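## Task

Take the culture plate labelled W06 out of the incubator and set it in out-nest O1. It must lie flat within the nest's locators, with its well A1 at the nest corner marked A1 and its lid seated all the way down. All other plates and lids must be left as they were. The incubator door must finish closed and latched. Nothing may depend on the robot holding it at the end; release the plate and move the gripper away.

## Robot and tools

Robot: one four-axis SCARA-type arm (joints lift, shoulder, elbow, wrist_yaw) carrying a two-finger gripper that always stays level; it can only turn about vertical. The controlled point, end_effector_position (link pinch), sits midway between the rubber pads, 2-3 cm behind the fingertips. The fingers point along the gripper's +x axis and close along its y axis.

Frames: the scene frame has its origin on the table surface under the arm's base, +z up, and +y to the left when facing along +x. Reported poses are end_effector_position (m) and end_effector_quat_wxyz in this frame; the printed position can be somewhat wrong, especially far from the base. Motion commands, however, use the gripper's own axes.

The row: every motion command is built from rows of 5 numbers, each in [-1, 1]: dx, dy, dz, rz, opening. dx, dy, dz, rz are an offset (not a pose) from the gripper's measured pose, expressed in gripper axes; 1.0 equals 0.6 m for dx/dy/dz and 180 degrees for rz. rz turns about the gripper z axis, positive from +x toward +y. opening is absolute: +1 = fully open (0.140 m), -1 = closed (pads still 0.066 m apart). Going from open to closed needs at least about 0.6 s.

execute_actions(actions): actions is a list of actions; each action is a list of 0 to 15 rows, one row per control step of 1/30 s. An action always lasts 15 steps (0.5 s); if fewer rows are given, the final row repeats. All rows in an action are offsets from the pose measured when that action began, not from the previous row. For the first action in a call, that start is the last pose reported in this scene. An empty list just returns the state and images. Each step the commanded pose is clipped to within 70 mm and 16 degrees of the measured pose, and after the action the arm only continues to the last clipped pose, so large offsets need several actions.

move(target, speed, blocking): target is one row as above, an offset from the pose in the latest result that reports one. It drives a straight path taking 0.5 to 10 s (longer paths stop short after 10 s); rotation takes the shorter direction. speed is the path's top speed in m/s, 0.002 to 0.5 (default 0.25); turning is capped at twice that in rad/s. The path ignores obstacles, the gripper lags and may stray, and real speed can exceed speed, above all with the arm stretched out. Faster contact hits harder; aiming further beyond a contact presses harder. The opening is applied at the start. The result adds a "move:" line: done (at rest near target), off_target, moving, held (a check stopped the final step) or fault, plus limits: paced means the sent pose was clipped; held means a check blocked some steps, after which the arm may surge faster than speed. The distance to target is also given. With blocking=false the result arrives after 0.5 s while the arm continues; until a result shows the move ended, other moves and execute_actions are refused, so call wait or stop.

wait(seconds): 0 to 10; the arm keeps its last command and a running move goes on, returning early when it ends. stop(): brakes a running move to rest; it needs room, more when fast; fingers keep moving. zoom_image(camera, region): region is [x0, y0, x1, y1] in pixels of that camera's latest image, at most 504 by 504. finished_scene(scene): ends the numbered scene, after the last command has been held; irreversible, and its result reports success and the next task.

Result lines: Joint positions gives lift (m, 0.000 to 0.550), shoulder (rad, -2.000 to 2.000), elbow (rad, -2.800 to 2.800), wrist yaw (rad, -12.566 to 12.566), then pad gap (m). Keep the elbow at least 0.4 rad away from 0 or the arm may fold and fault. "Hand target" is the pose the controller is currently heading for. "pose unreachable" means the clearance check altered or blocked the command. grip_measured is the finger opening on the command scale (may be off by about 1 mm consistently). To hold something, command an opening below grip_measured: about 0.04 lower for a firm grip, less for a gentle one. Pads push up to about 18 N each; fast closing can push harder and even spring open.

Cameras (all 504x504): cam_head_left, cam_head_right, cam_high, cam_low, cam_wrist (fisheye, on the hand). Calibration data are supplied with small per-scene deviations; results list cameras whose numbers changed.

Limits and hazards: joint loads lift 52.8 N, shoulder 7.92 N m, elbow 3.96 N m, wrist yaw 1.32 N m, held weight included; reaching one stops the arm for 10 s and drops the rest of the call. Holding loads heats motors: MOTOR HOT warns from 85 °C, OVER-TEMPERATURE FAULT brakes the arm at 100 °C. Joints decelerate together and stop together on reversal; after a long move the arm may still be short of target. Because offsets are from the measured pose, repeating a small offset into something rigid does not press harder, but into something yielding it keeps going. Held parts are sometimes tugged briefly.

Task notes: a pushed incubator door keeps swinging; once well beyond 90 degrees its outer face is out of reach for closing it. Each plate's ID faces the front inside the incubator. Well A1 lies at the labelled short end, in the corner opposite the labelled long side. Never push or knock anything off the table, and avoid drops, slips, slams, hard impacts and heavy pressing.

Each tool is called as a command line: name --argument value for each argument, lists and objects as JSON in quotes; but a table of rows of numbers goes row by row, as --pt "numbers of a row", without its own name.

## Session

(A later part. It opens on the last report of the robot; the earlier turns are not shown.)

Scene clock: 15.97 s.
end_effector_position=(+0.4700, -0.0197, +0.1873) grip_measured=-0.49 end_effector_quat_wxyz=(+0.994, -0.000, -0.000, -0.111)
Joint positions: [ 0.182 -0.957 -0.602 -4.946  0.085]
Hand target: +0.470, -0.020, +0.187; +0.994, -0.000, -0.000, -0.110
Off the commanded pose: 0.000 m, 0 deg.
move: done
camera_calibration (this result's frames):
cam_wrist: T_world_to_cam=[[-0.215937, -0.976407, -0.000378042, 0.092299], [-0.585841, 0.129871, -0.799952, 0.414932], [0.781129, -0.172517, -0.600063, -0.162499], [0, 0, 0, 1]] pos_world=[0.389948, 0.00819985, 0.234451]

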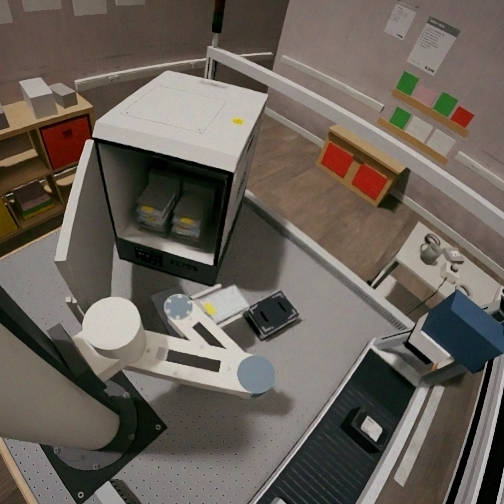

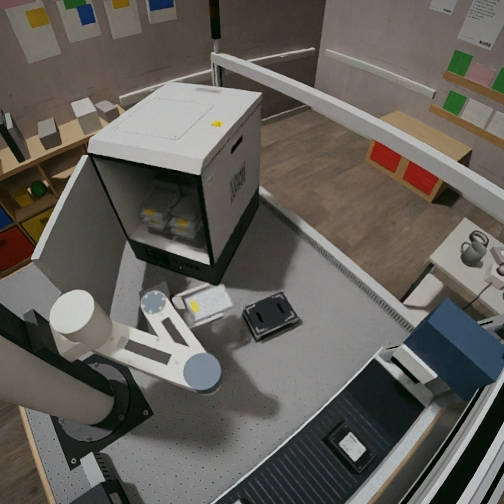

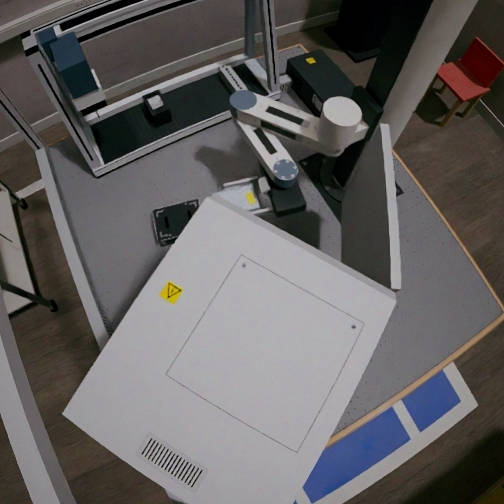

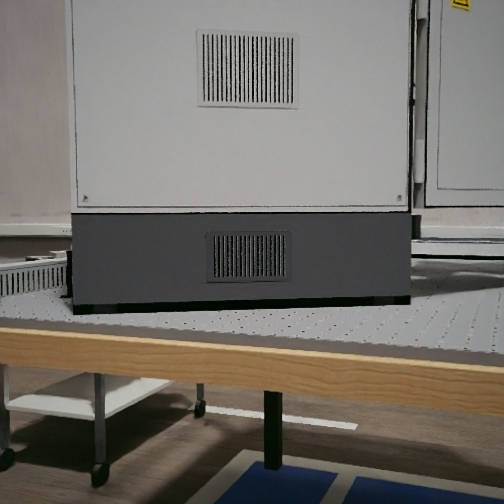

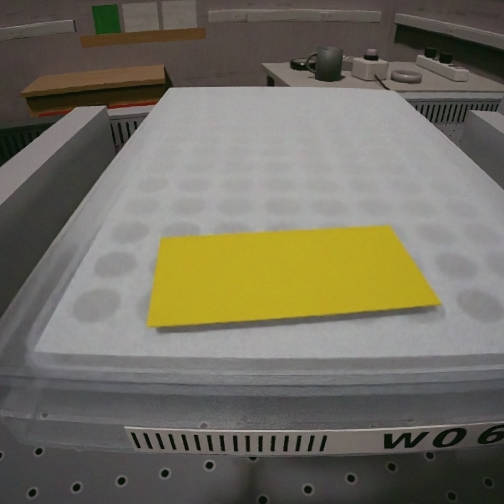

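move --target '[0.327, -0.075, -0.195, 0, -0.55]' --speed 0.25

zoom_image --camera "cam_head_right" --region '[210, 270, 320, 360]'

zoom_image --camera "cam_head_left" --region '[210, 270, 320, 360]'

Scene clock: 17.40 s.
end_effector_position=(+0.6516, -0.1069, +0.0702) grip_measured=-0.49 end_effector_quat_wxyz=(+0.994, -0.000, -0.000, -0.111)
Joint positions: [ 0.065 -0.974 -1.462 -4.07   0.085]
Hand target: +0.652, -0.107, +0.070; +0.994, -0.000, -0.000, -0.111
Off the commanded pose: 0.000 m, 0 deg.
move: done
camera_calibration (this result's frames):
cam_wrist: T_world_to_cam=[[-0.21698, -0.976176, -0.000378042, 0.0470241], [-0.585702, 0.130497, -0.799952, 0.438954], [0.780944, -0.173352, -0.600063, -0.389572], [0, 0, 0, 1]] pos_world=[0.571534, -0.0789116, 0.117392]

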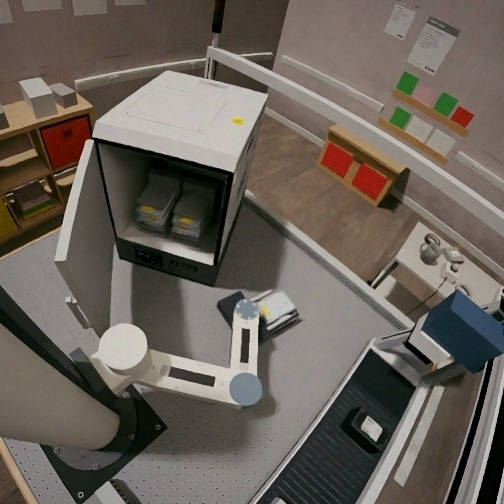

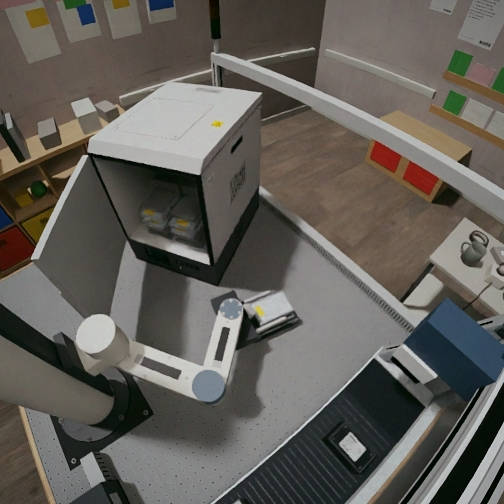

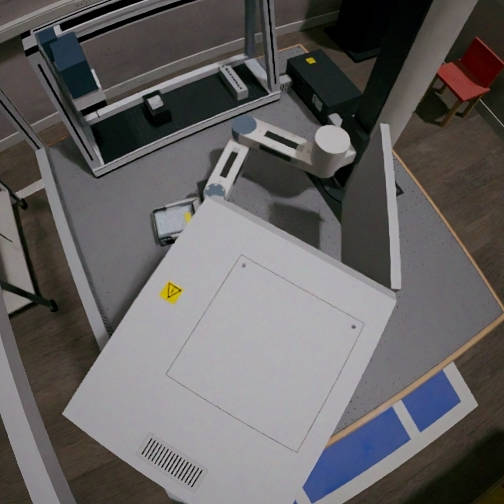

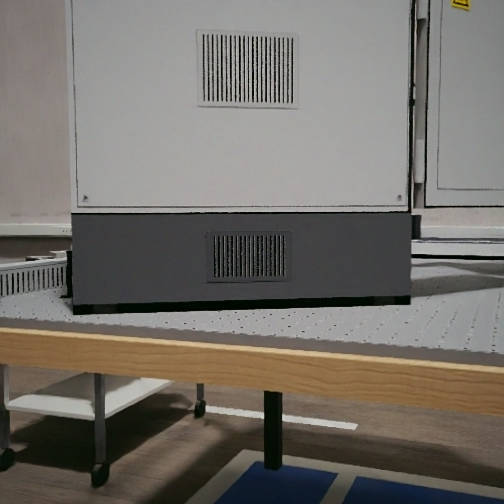

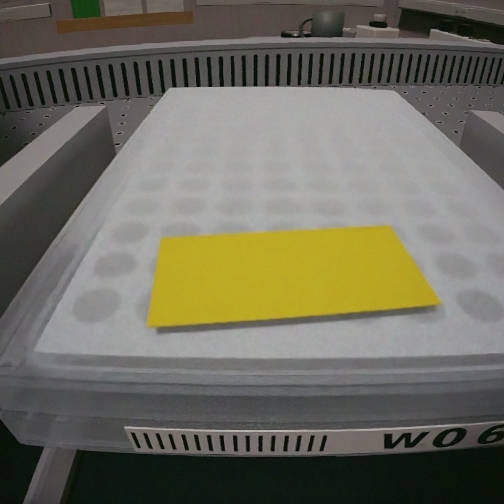

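Region (210, 270, 320, 360) of cam_head_right's 504x504 image, scaled by 4.582, with more detail than that image has; it fills the top 412 rows of this view, and the rest is white.

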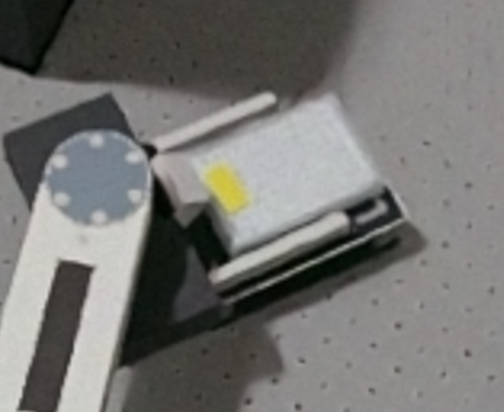

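Region (210, 270, 320, 360) of cam_head_left's 504x504 image, scaled by 4.582, with more detail than that image has; it fills the top 412 rows of this view, and the rest is white.

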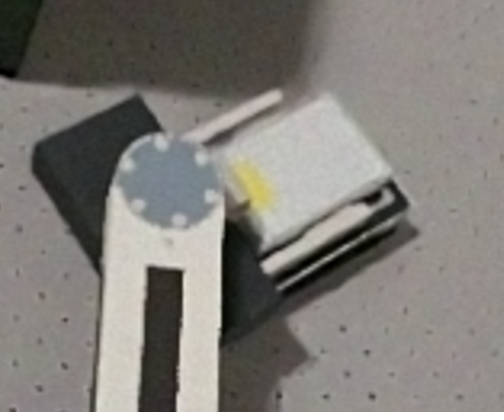

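move --target '[0, 0, -0.04, 0, -0.55]' --speed 0.05

zoom_image --camera "cam_wrist" --region '[0, 300, 504, 504]'

zoom_image --camera "cam_head_right" --region '[230, 280, 310, 350]'

Scene clock: 27.67 s.
end_effector_position=(+0.6515, -0.1070, +0.0686) grip_measured=-0.49 end_effector_quat_wxyz=(+0.994, -0.000, -0.000, -0.111)
Joint positions: [ 0.064 -0.974 -1.462 -4.07   0.085]
Hand target: +0.652, -0.107, +0.068; +0.994, -0.000, -0.000, -0.111
Off the commanded pose: 0.022 m, 0 deg.
TORQUE FAULT: the external load on joint 1 (lift) reached its load limit, and the arm stopped for 10 seconds. That time counts as 20 of the actions that you can send in this scene. The arm's remaining commands of this call were not run. The arm holds where it stopped, with its grip as last carried out, and accepts commands again: back off and push less far. The arm stops again, at the same cost, whenever a joint's load reaches its limit.
move: fault
camera_calibration (this result's frames):
cam_wrist: T_world_to_cam=[[-0.217282, -0.976109, -0.000378042, 0.0471498], [-0.585661, 0.130678, -0.799952, 0.437696], [0.78089, -0.173594, -0.600063, -0.390503], [0, 0, 0, 1]] pos_world=[0.571527, -0.0789632, 0.115827]

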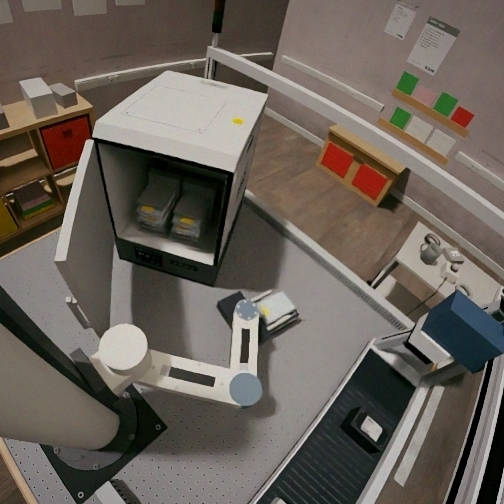

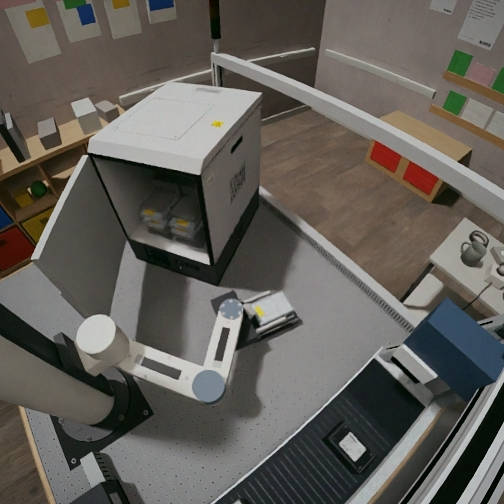

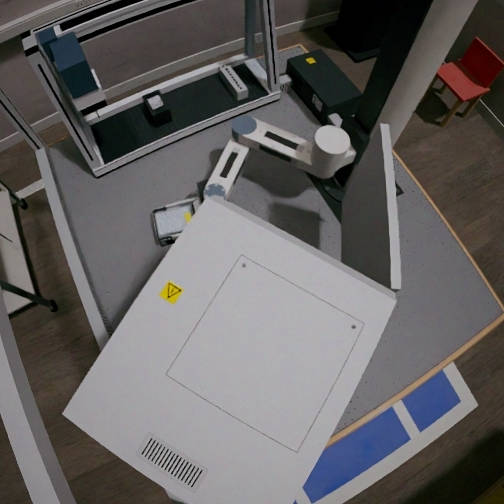

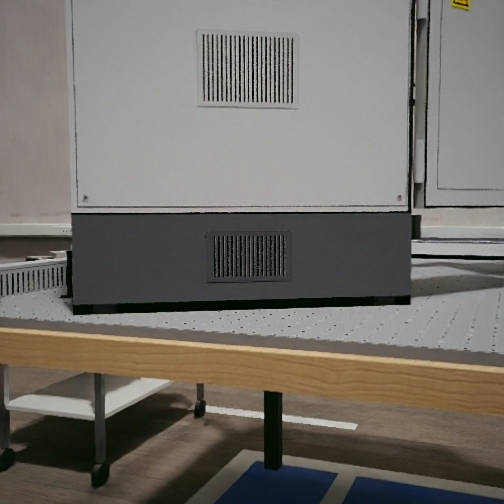

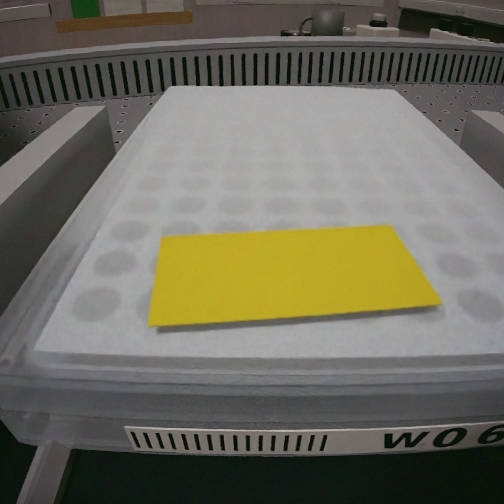

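Region (0, 300, 504, 504) of cam_wrist's 504x504 image, scaled by 1.000; it fills the top 204 rows of this view, and the rest is white.

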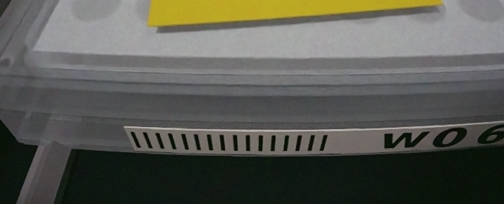

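Region (230, 280, 310, 350) of cam_head_right's 504x504 image, scaled by 6.300, with more detail than that image has; it fills the top 441 rows of this view, and the rest is white.

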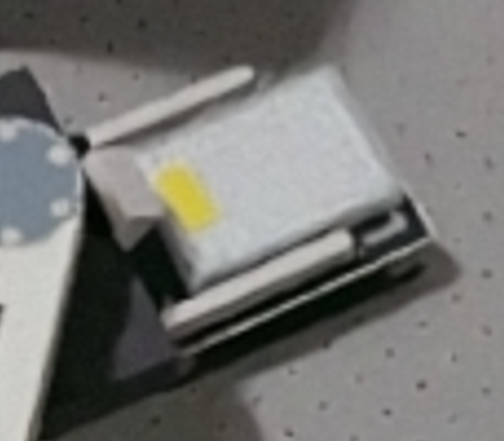

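move --target '[0, 0, 0.02, 0, -0.55]' --speed 0.05

move --target '[-0.015, -0.019, 0, 0, -0.55]' --speed 0.05

zoom_image --camera "cam_head_right" --region '[230, 280, 310, 350]'

Scene clock: 28.53 s.
end_effector_position=(+0.6515, -0.1070, +0.0807) grip_measured=-0.49 end_effector_quat_wxyz=(+0.994, -0.000, -0.000, -0.111)
Joint positions: [ 0.076 -0.974 -1.462 -4.07   0.085]
Hand target: +0.652, -0.107, +0.081; +0.994, -0.000, -0.000, -0.111
Off the commanded pose: 0.000 m, 0 deg.
move: done
camera_calibration (this result's frames):
cam_wrist: T_world_to_cam=[[-0.217327, -0.976099, -0.000378042, 0.0471717], [-0.585655, 0.130705, -0.799952, 0.447321], [0.780882, -0.17363, -0.600063, -0.383292], [0, 0, 0, 1]] pos_world=[0.571534, -0.078974, 0.127853]

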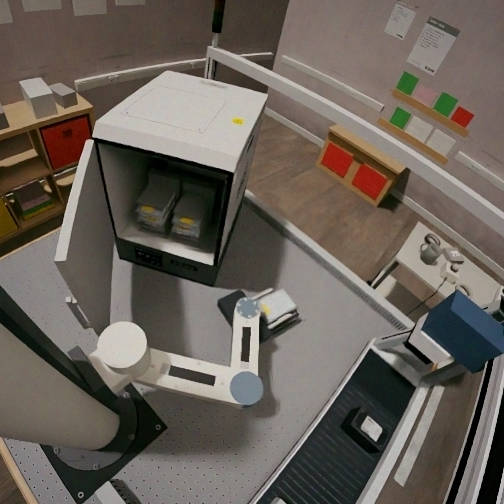

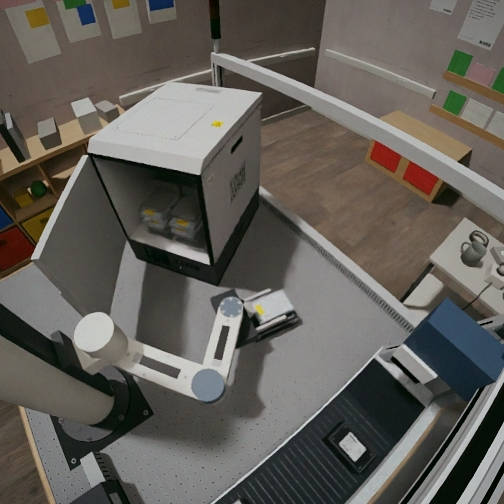

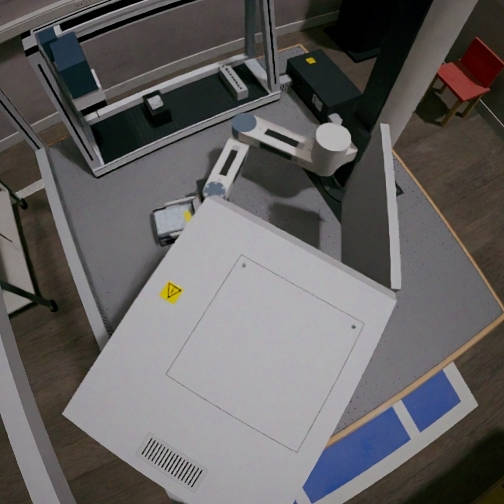

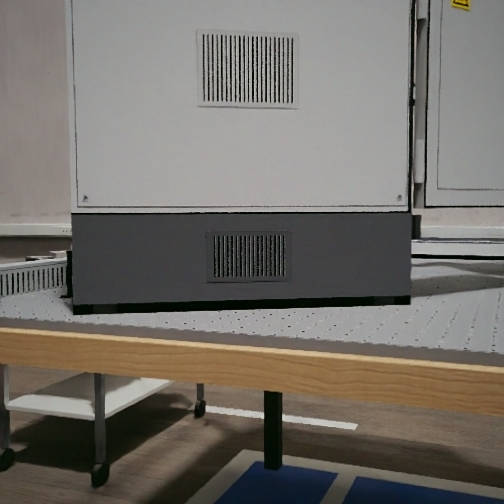

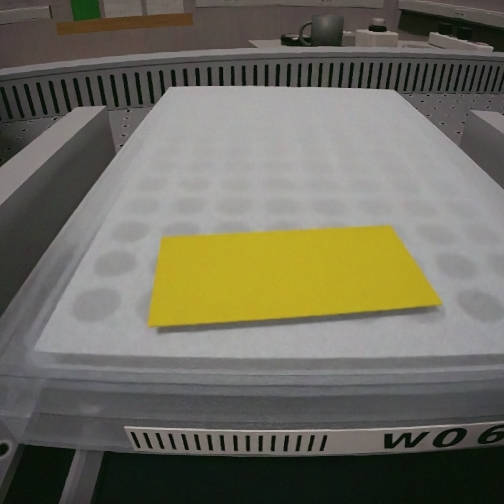

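Scene clock: 29.23 s.
end_effector_position=(+0.6402, -0.1163, +0.0807) grip_measured=-0.49 end_effector_quat_wxyz=(+0.994, -0.000, -0.000, -0.112)
Joint positions: [ 0.076 -1.027 -1.416 -4.064  0.085]
Hand target: +0.640, -0.116, +0.081; +0.994, -0.000, -0.000, -0.111
Off the commanded pose: 0.000 m, 0 deg.
move: done
camera_calibration (this result's frames):
cam_wrist: T_world_to_cam=[[-0.217883, -0.975975, -0.000378042, 0.036031], [-0.585581, 0.131039, -0.799952, 0.441904], [0.780783, -0.174075, -0.600063, -0.376064], [0, 0, 0, 1]] pos_world=[0.560246, -0.0882046, 0.127853]

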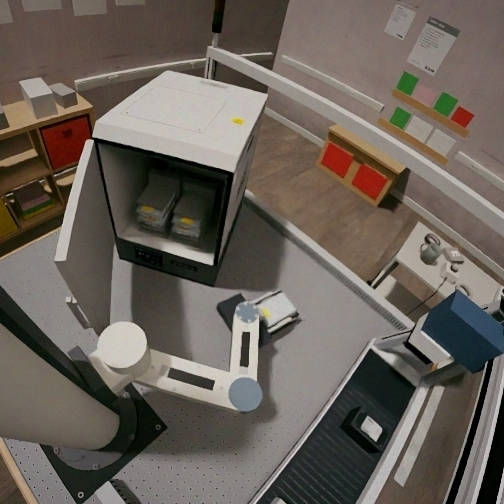

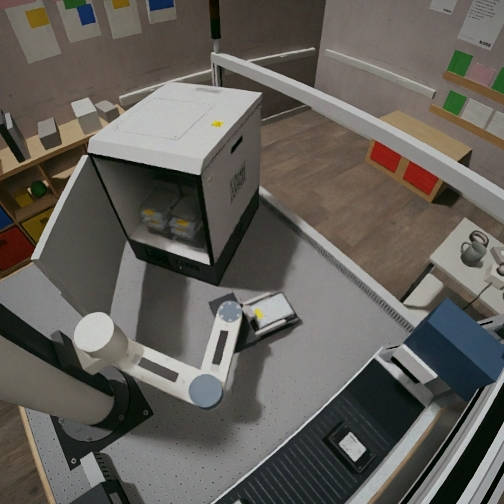

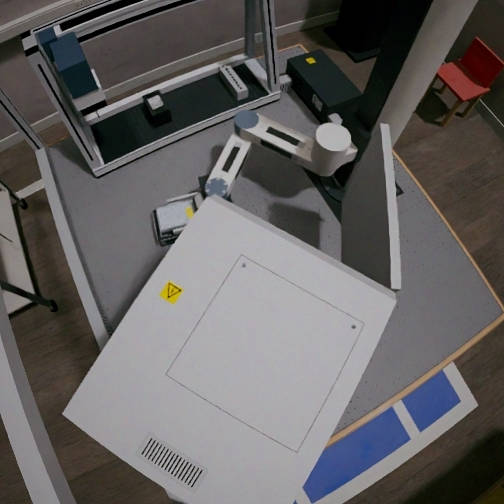

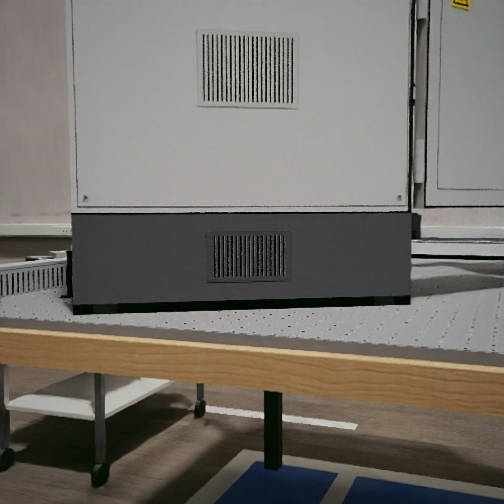

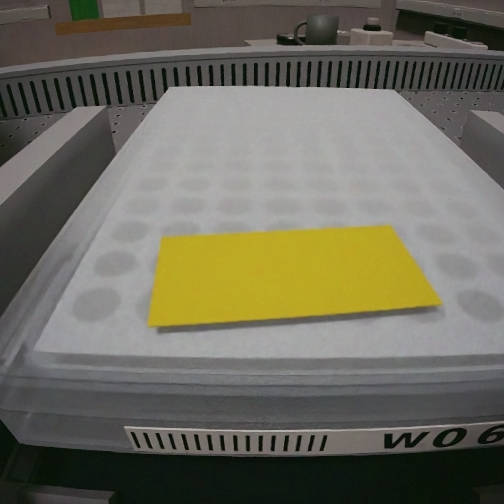

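Region (230, 280, 310, 350) of cam_head_right's 504x504 image, scaled by 6.300, with more detail than that image has; it fills the top 441 rows of this view, and the rest is white.

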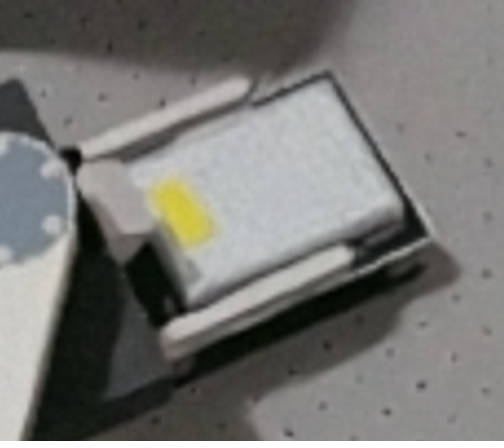

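move --target '[0.002, 0, -0.017, 0, -0.55]' --speed 0.04

execute_actions --actions '[[[0,0,-0.004,0,-0.55]],[[0,0,-0.004,0,-0.55]],[[0,0,-0.004,0,-0.55]]]'

Scene clock: 30.07 s.
end_effector_position=(+0.6414, -0.1168, +0.0704) grip_measured=-0.49 end_effector_quat_wxyz=(+0.994, -0.000, -0.000, -0.112)
Joint positions: [ 0.065 -1.024 -1.423 -4.061  0.085]
Hand target: +0.641, -0.117, +0.070; +0.994, -0.000, -0.000, -0.112
Off the commanded pose: 0.000 m, 0 deg.
move: done
camera_calibration (this result's frames):
cam_wrist: T_world_to_cam=[[-0.218995, -0.975726, -0.000378042, 0.0364783], [-0.585431, 0.131706, -0.799952, 0.434446], [0.780584, -0.174964, -0.600063, -0.383159], [0, 0, 0, 1]] pos_world=[0.561415, -0.0886652, 0.117631]

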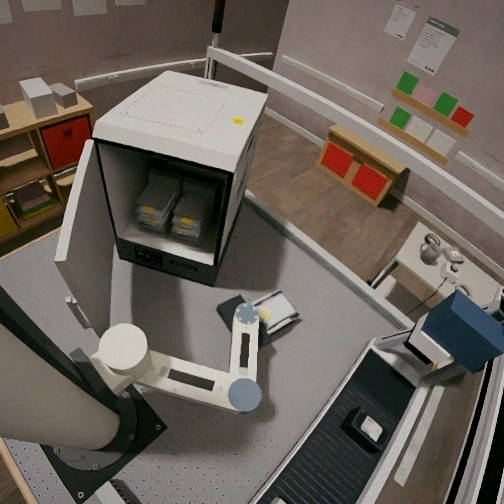

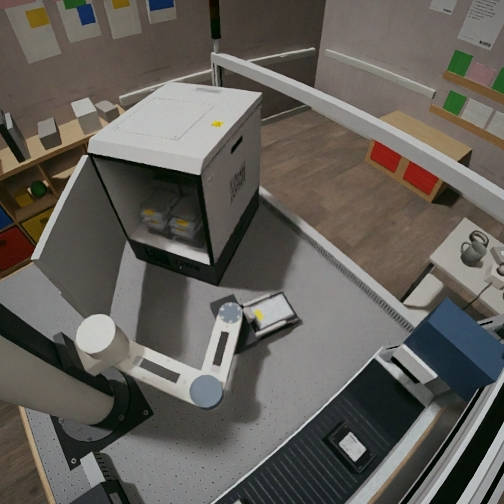

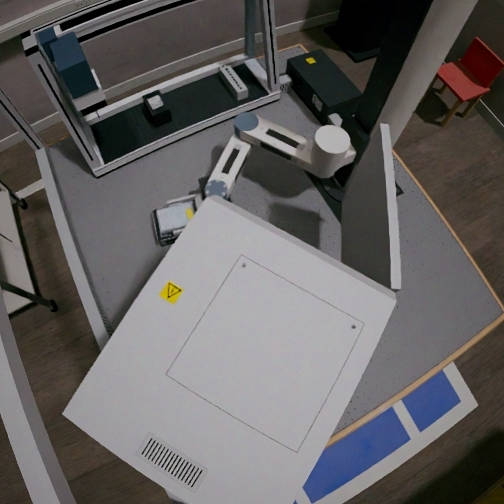

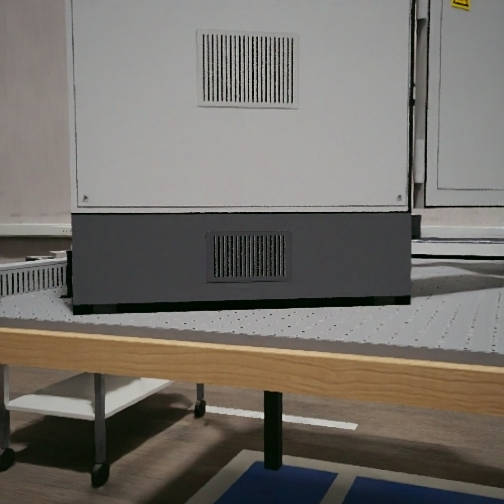

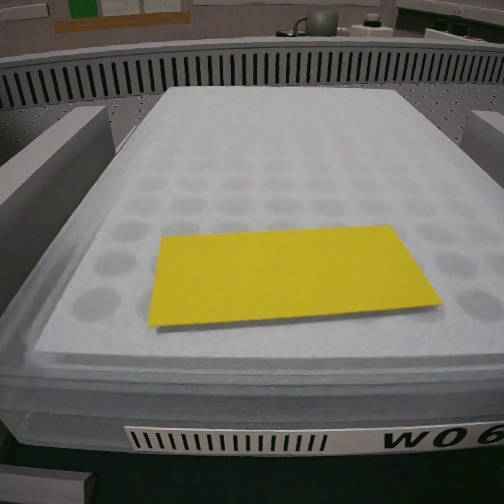

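Scene clock: 41.20 s.
end_effector_position=(+0.6406, -0.1174, +0.0669) grip_measured=-0.49 end_effector_quat_wxyz=(+0.994, -0.000, -0.000, -0.113)
Joint positions: [ 0.062 -1.027 -1.419 -4.062  0.085]
Hand target: +0.641, -0.117, +0.066; +0.994, -0.000, -0.000, -0.113
Off the commanded pose: 0.002 m, 0 deg.
TORQUE FAULT: the external load on joint 1 (lift) reached its load limit, and the arm stopped for 10 seconds. That time counts as 19 of the actions that you can send in this scene. The arm's remaining commands of this call were not run. The arm holds where it stopped, with its grip as last carried out, and accepts commands again: back off and push less far. The arm stops again, at the same cost, whenever a joint's load reaches its limit.
camera_calibration (this result's frames):
cam_wrist: T_world_to_cam=[[-0.219785, -0.975548, -0.000378042, 0.0362884], [-0.585324, 0.13218, -0.799952, 0.431241], [0.780442, -0.175596, -0.600063, -0.384732], [0, 0, 0, 1]] pos_world=[0.560653, -0.0891578, 0.114123]

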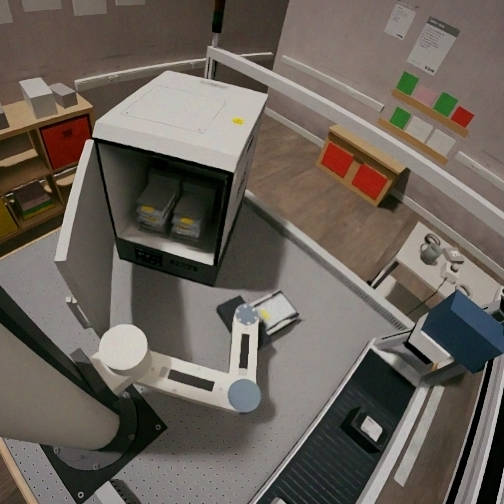

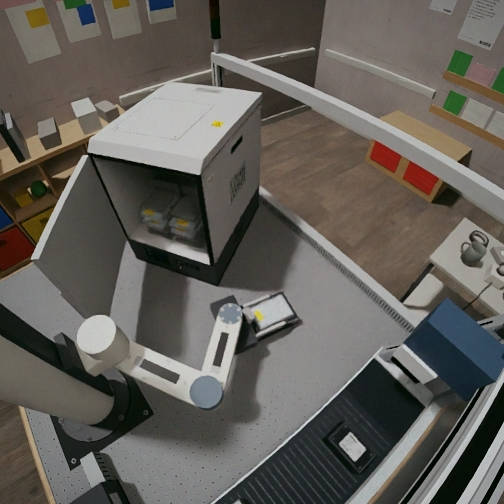

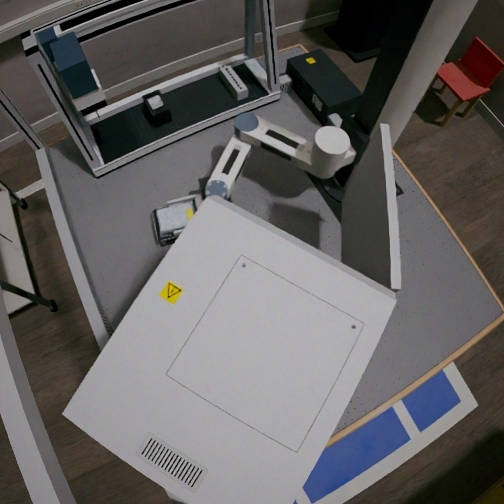

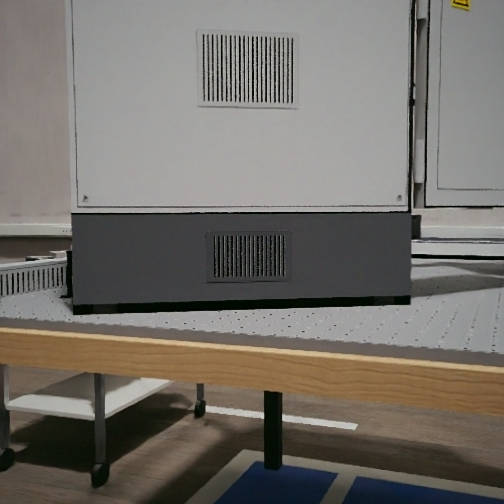

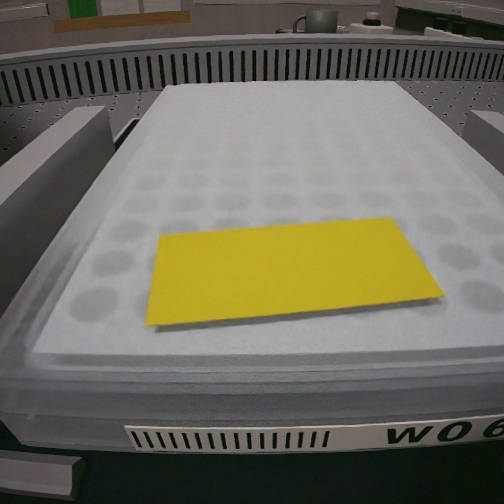

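move --target '[-0.005, 0.004, 0.008, 0, -0.55]' --speed 0.03

move --target '[0, 0, -0.008, 0, -0.55]' --speed 0.015

Scene clock: 42.13 s.
end_effector_position=(+0.6382, -0.1144, +0.0717) grip_measured=-0.49 end_effector_quat_wxyz=(+0.994, -0.000, -0.000, -0.113)
Joint positions: [ 0.067 -1.027 -1.404 -4.078  0.085]
Hand target: +0.638, -0.114, +0.072; +0.994, -0.000, -0.000, -0.113
Off the commanded pose: 0.000 m, 0 deg.
move: done
camera_calibration (this result's frames):
cam_wrist: T_world_to_cam=[[-0.219727, -0.975561, -0.000378042, 0.0385916], [-0.585332, 0.132145, -0.799952, 0.433259], [0.780453, -0.17555, -0.600063, -0.37949], [0, 0, 0, 1]] pos_world=[0.558254, -0.0862242, 0.118883]

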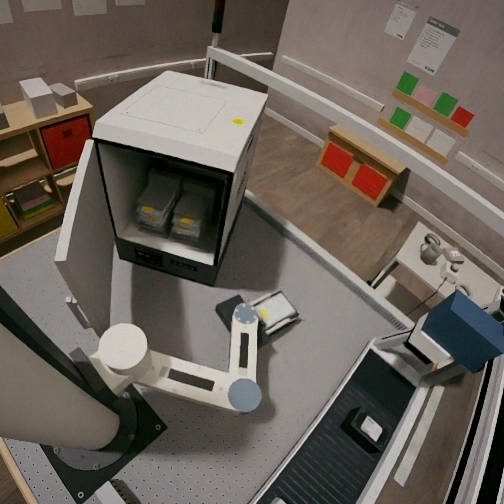

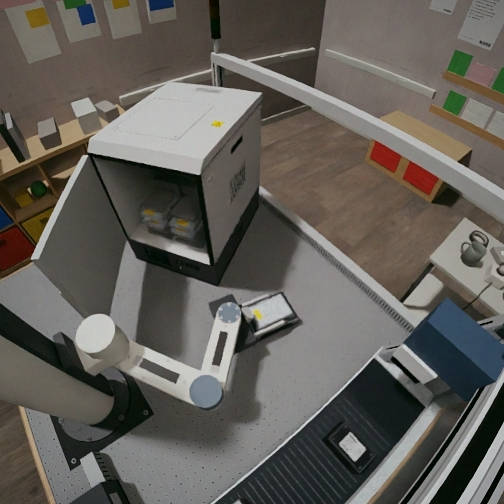

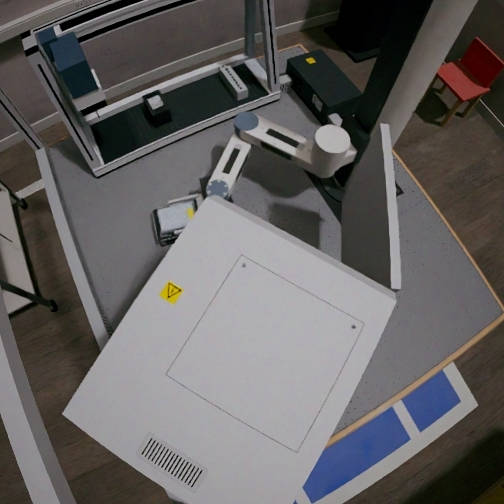

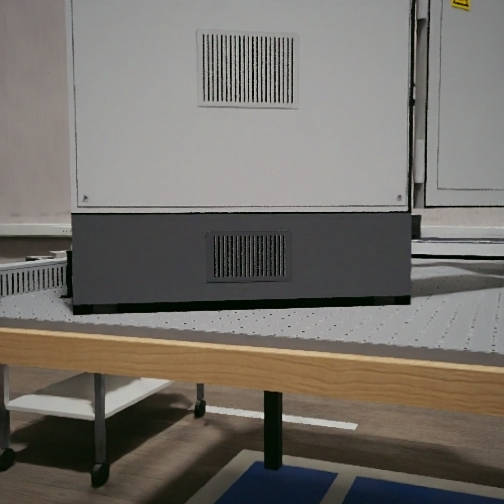

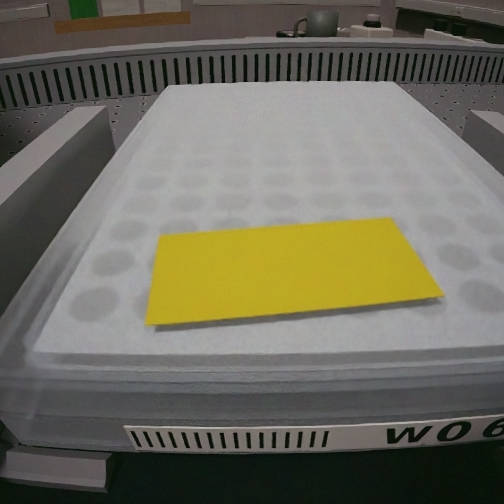

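Scene clock: 42.83 s.
end_effector_position=(+0.6383, -0.1145, +0.0673) grip_measured=-0.49 end_effector_quat_wxyz=(+0.994, -0.000, -0.000, -0.113)
Joint positions: [ 0.062 -1.027 -1.405 -4.077  0.085]
Hand target: +0.638, -0.114, +0.067; +0.994, -0.000, -0.000, -0.113
Off the commanded pose: 0.000 m, 0 deg.
move: done
camera_calibration (this result's frames):
cam_wrist: T_world_to_cam=[[-0.219598, -0.97559, -0.000378042, 0.0384463], [-0.58535, 0.132068, -0.799952, 0.429855], [0.780476, -0.175447, -0.600063, -0.382256], [0, 0, 0, 1]] pos_world=[0.5584, -0.0863277, 0.114501]

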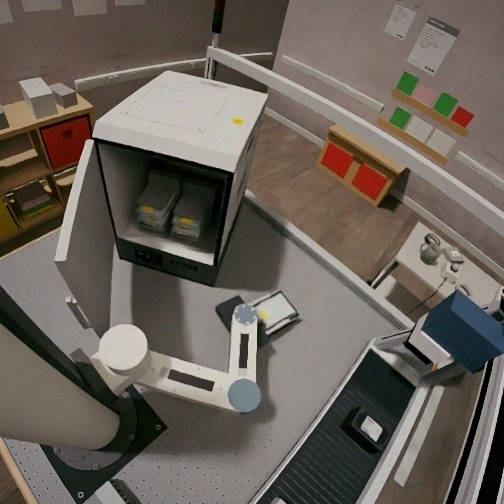

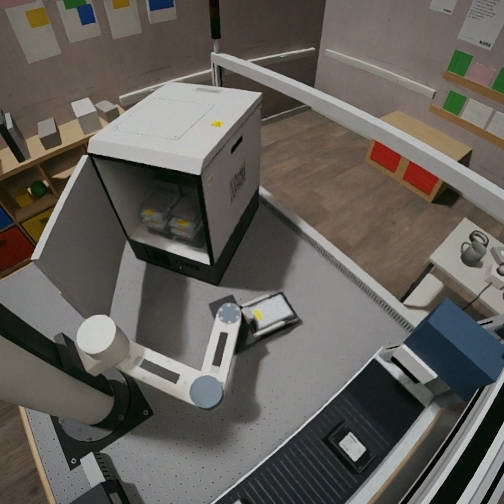

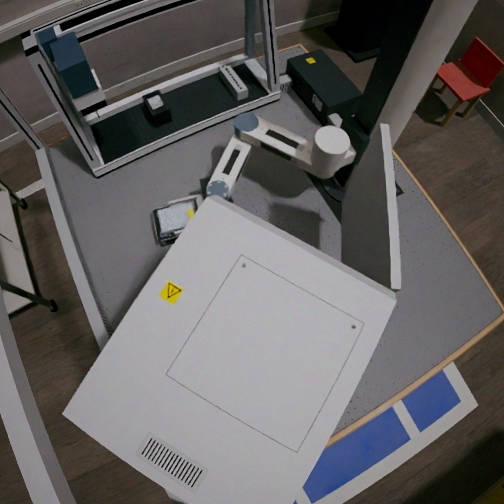

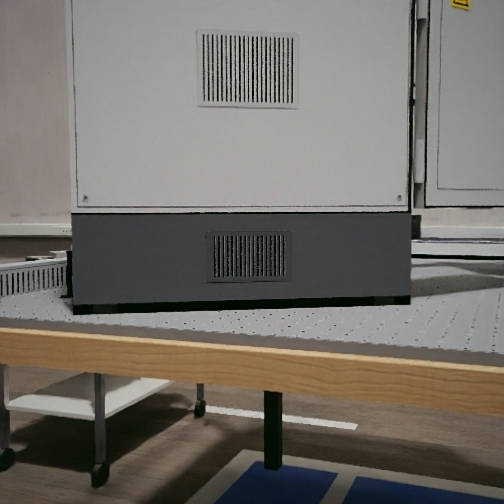

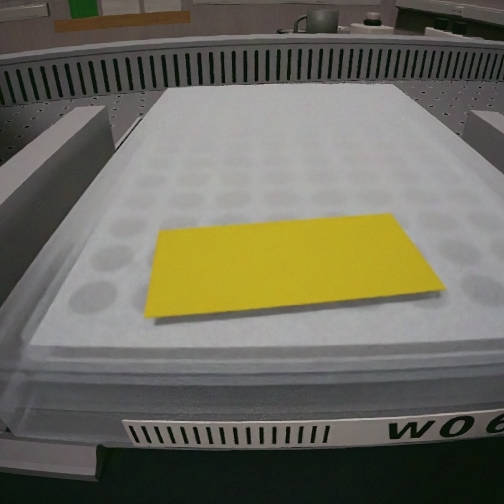

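move --target '[0.003, 0, 0.005, 0, -0.55]' --speed 0.02

move --target '[0, 0, -0.0065, 0, -0.55]' --speed 0.015

Scene clock: 43.63 s.
end_effector_position=(+0.6400, -0.1151, +0.0703) grip_measured=-0.49 end_effector_quat_wxyz=(+0.994, -0.000, -0.000, -0.113)
Joint positions: [ 0.065 -1.023 -1.414 -4.072  0.085]
Hand target: +0.640, -0.115, +0.070; +0.994, -0.000, -0.000, -0.113
Off the commanded pose: 0.000 m, 0 deg.
move: done
camera_calibration (this result's frames):
cam_wrist: T_world_to_cam=[[-0.220036, -0.975492, -0.000378042, 0.0386059], [-0.58529, 0.132331, -0.799952, 0.43327], [0.780397, -0.175797, -0.600063, -0.381901], [0, 0, 0, 1]] pos_world=[0.560117, -0.0868121, 0.117445]

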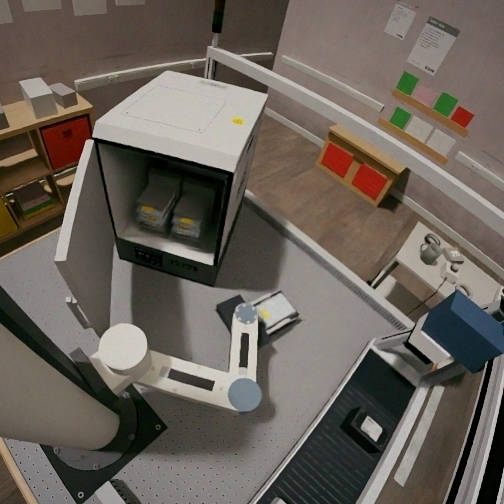

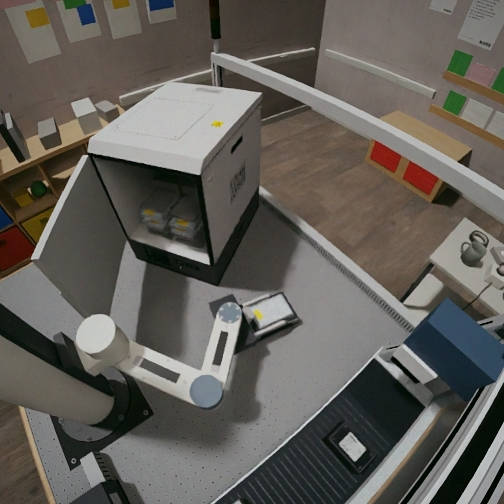

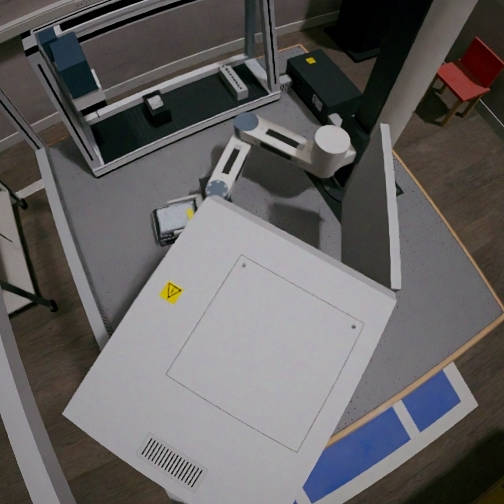

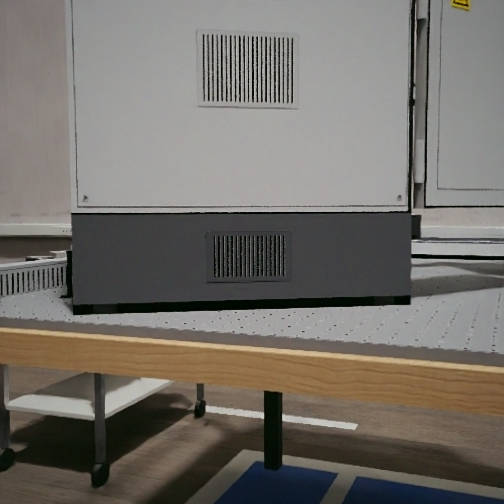

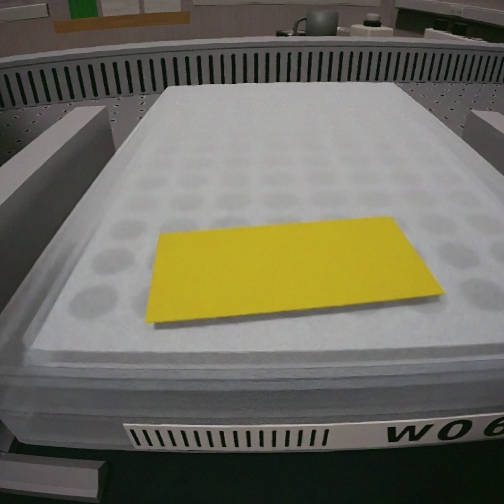

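Scene clock: 44.33 s.
end_effector_position=(+0.6401, -0.1142, +0.0665) grip_measured=-0.49 end_effector_quat_wxyz=(+0.994, -0.000, -0.000, -0.111)
Joint positions: [ 0.061 -1.023 -1.413 -4.07   0.085]
Hand target: +0.640, -0.115, +0.066; +0.994, -0.000, -0.000, -0.113
Off the commanded pose: 0.001 m, 0 deg.
move: done
camera_calibration (this result's frames):
cam_wrist: T_world_to_cam=[[-0.21684, -0.976207, -0.000378042, 0.037279], [-0.585721, 0.130413, -0.799952, 0.430212], [0.780969, -0.17324, -0.600063, -0.384121], [0, 0, 0, 1]] pos_world=[0.560054, -0.0862582, 0.113666]

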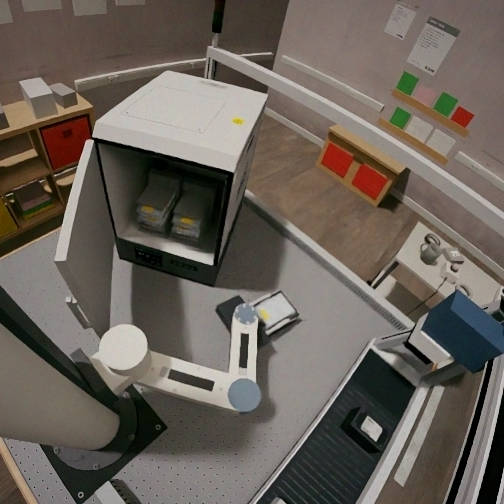

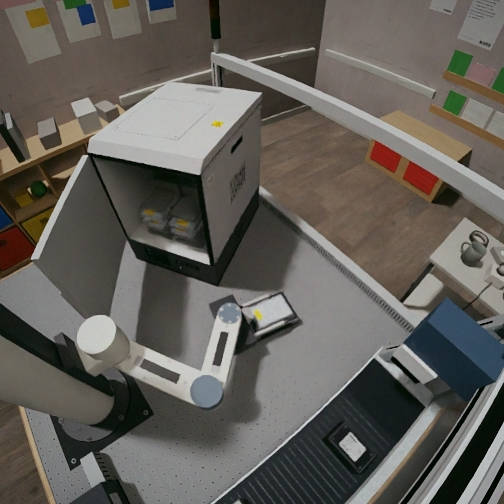

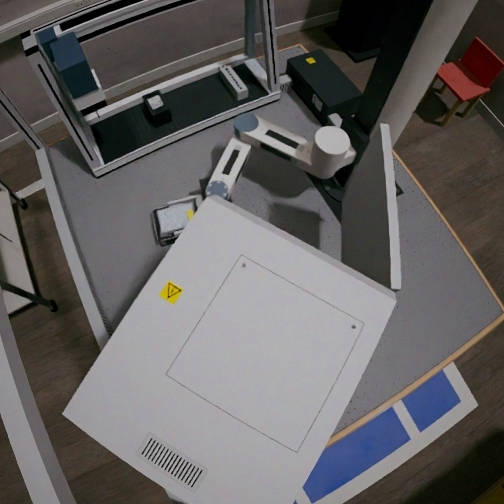

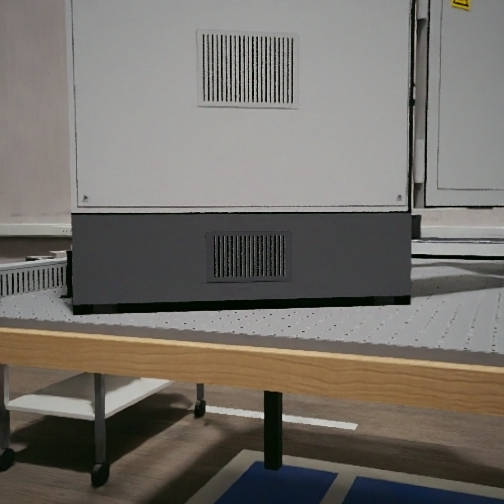

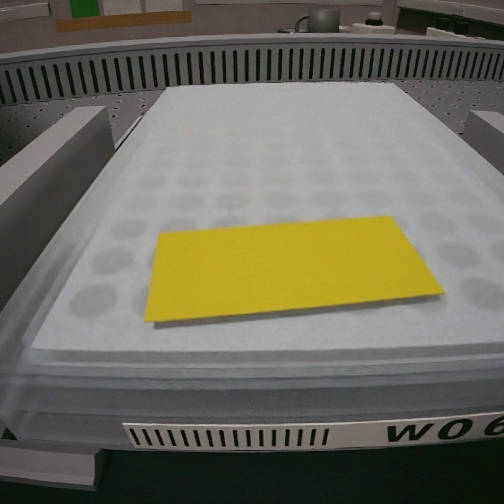

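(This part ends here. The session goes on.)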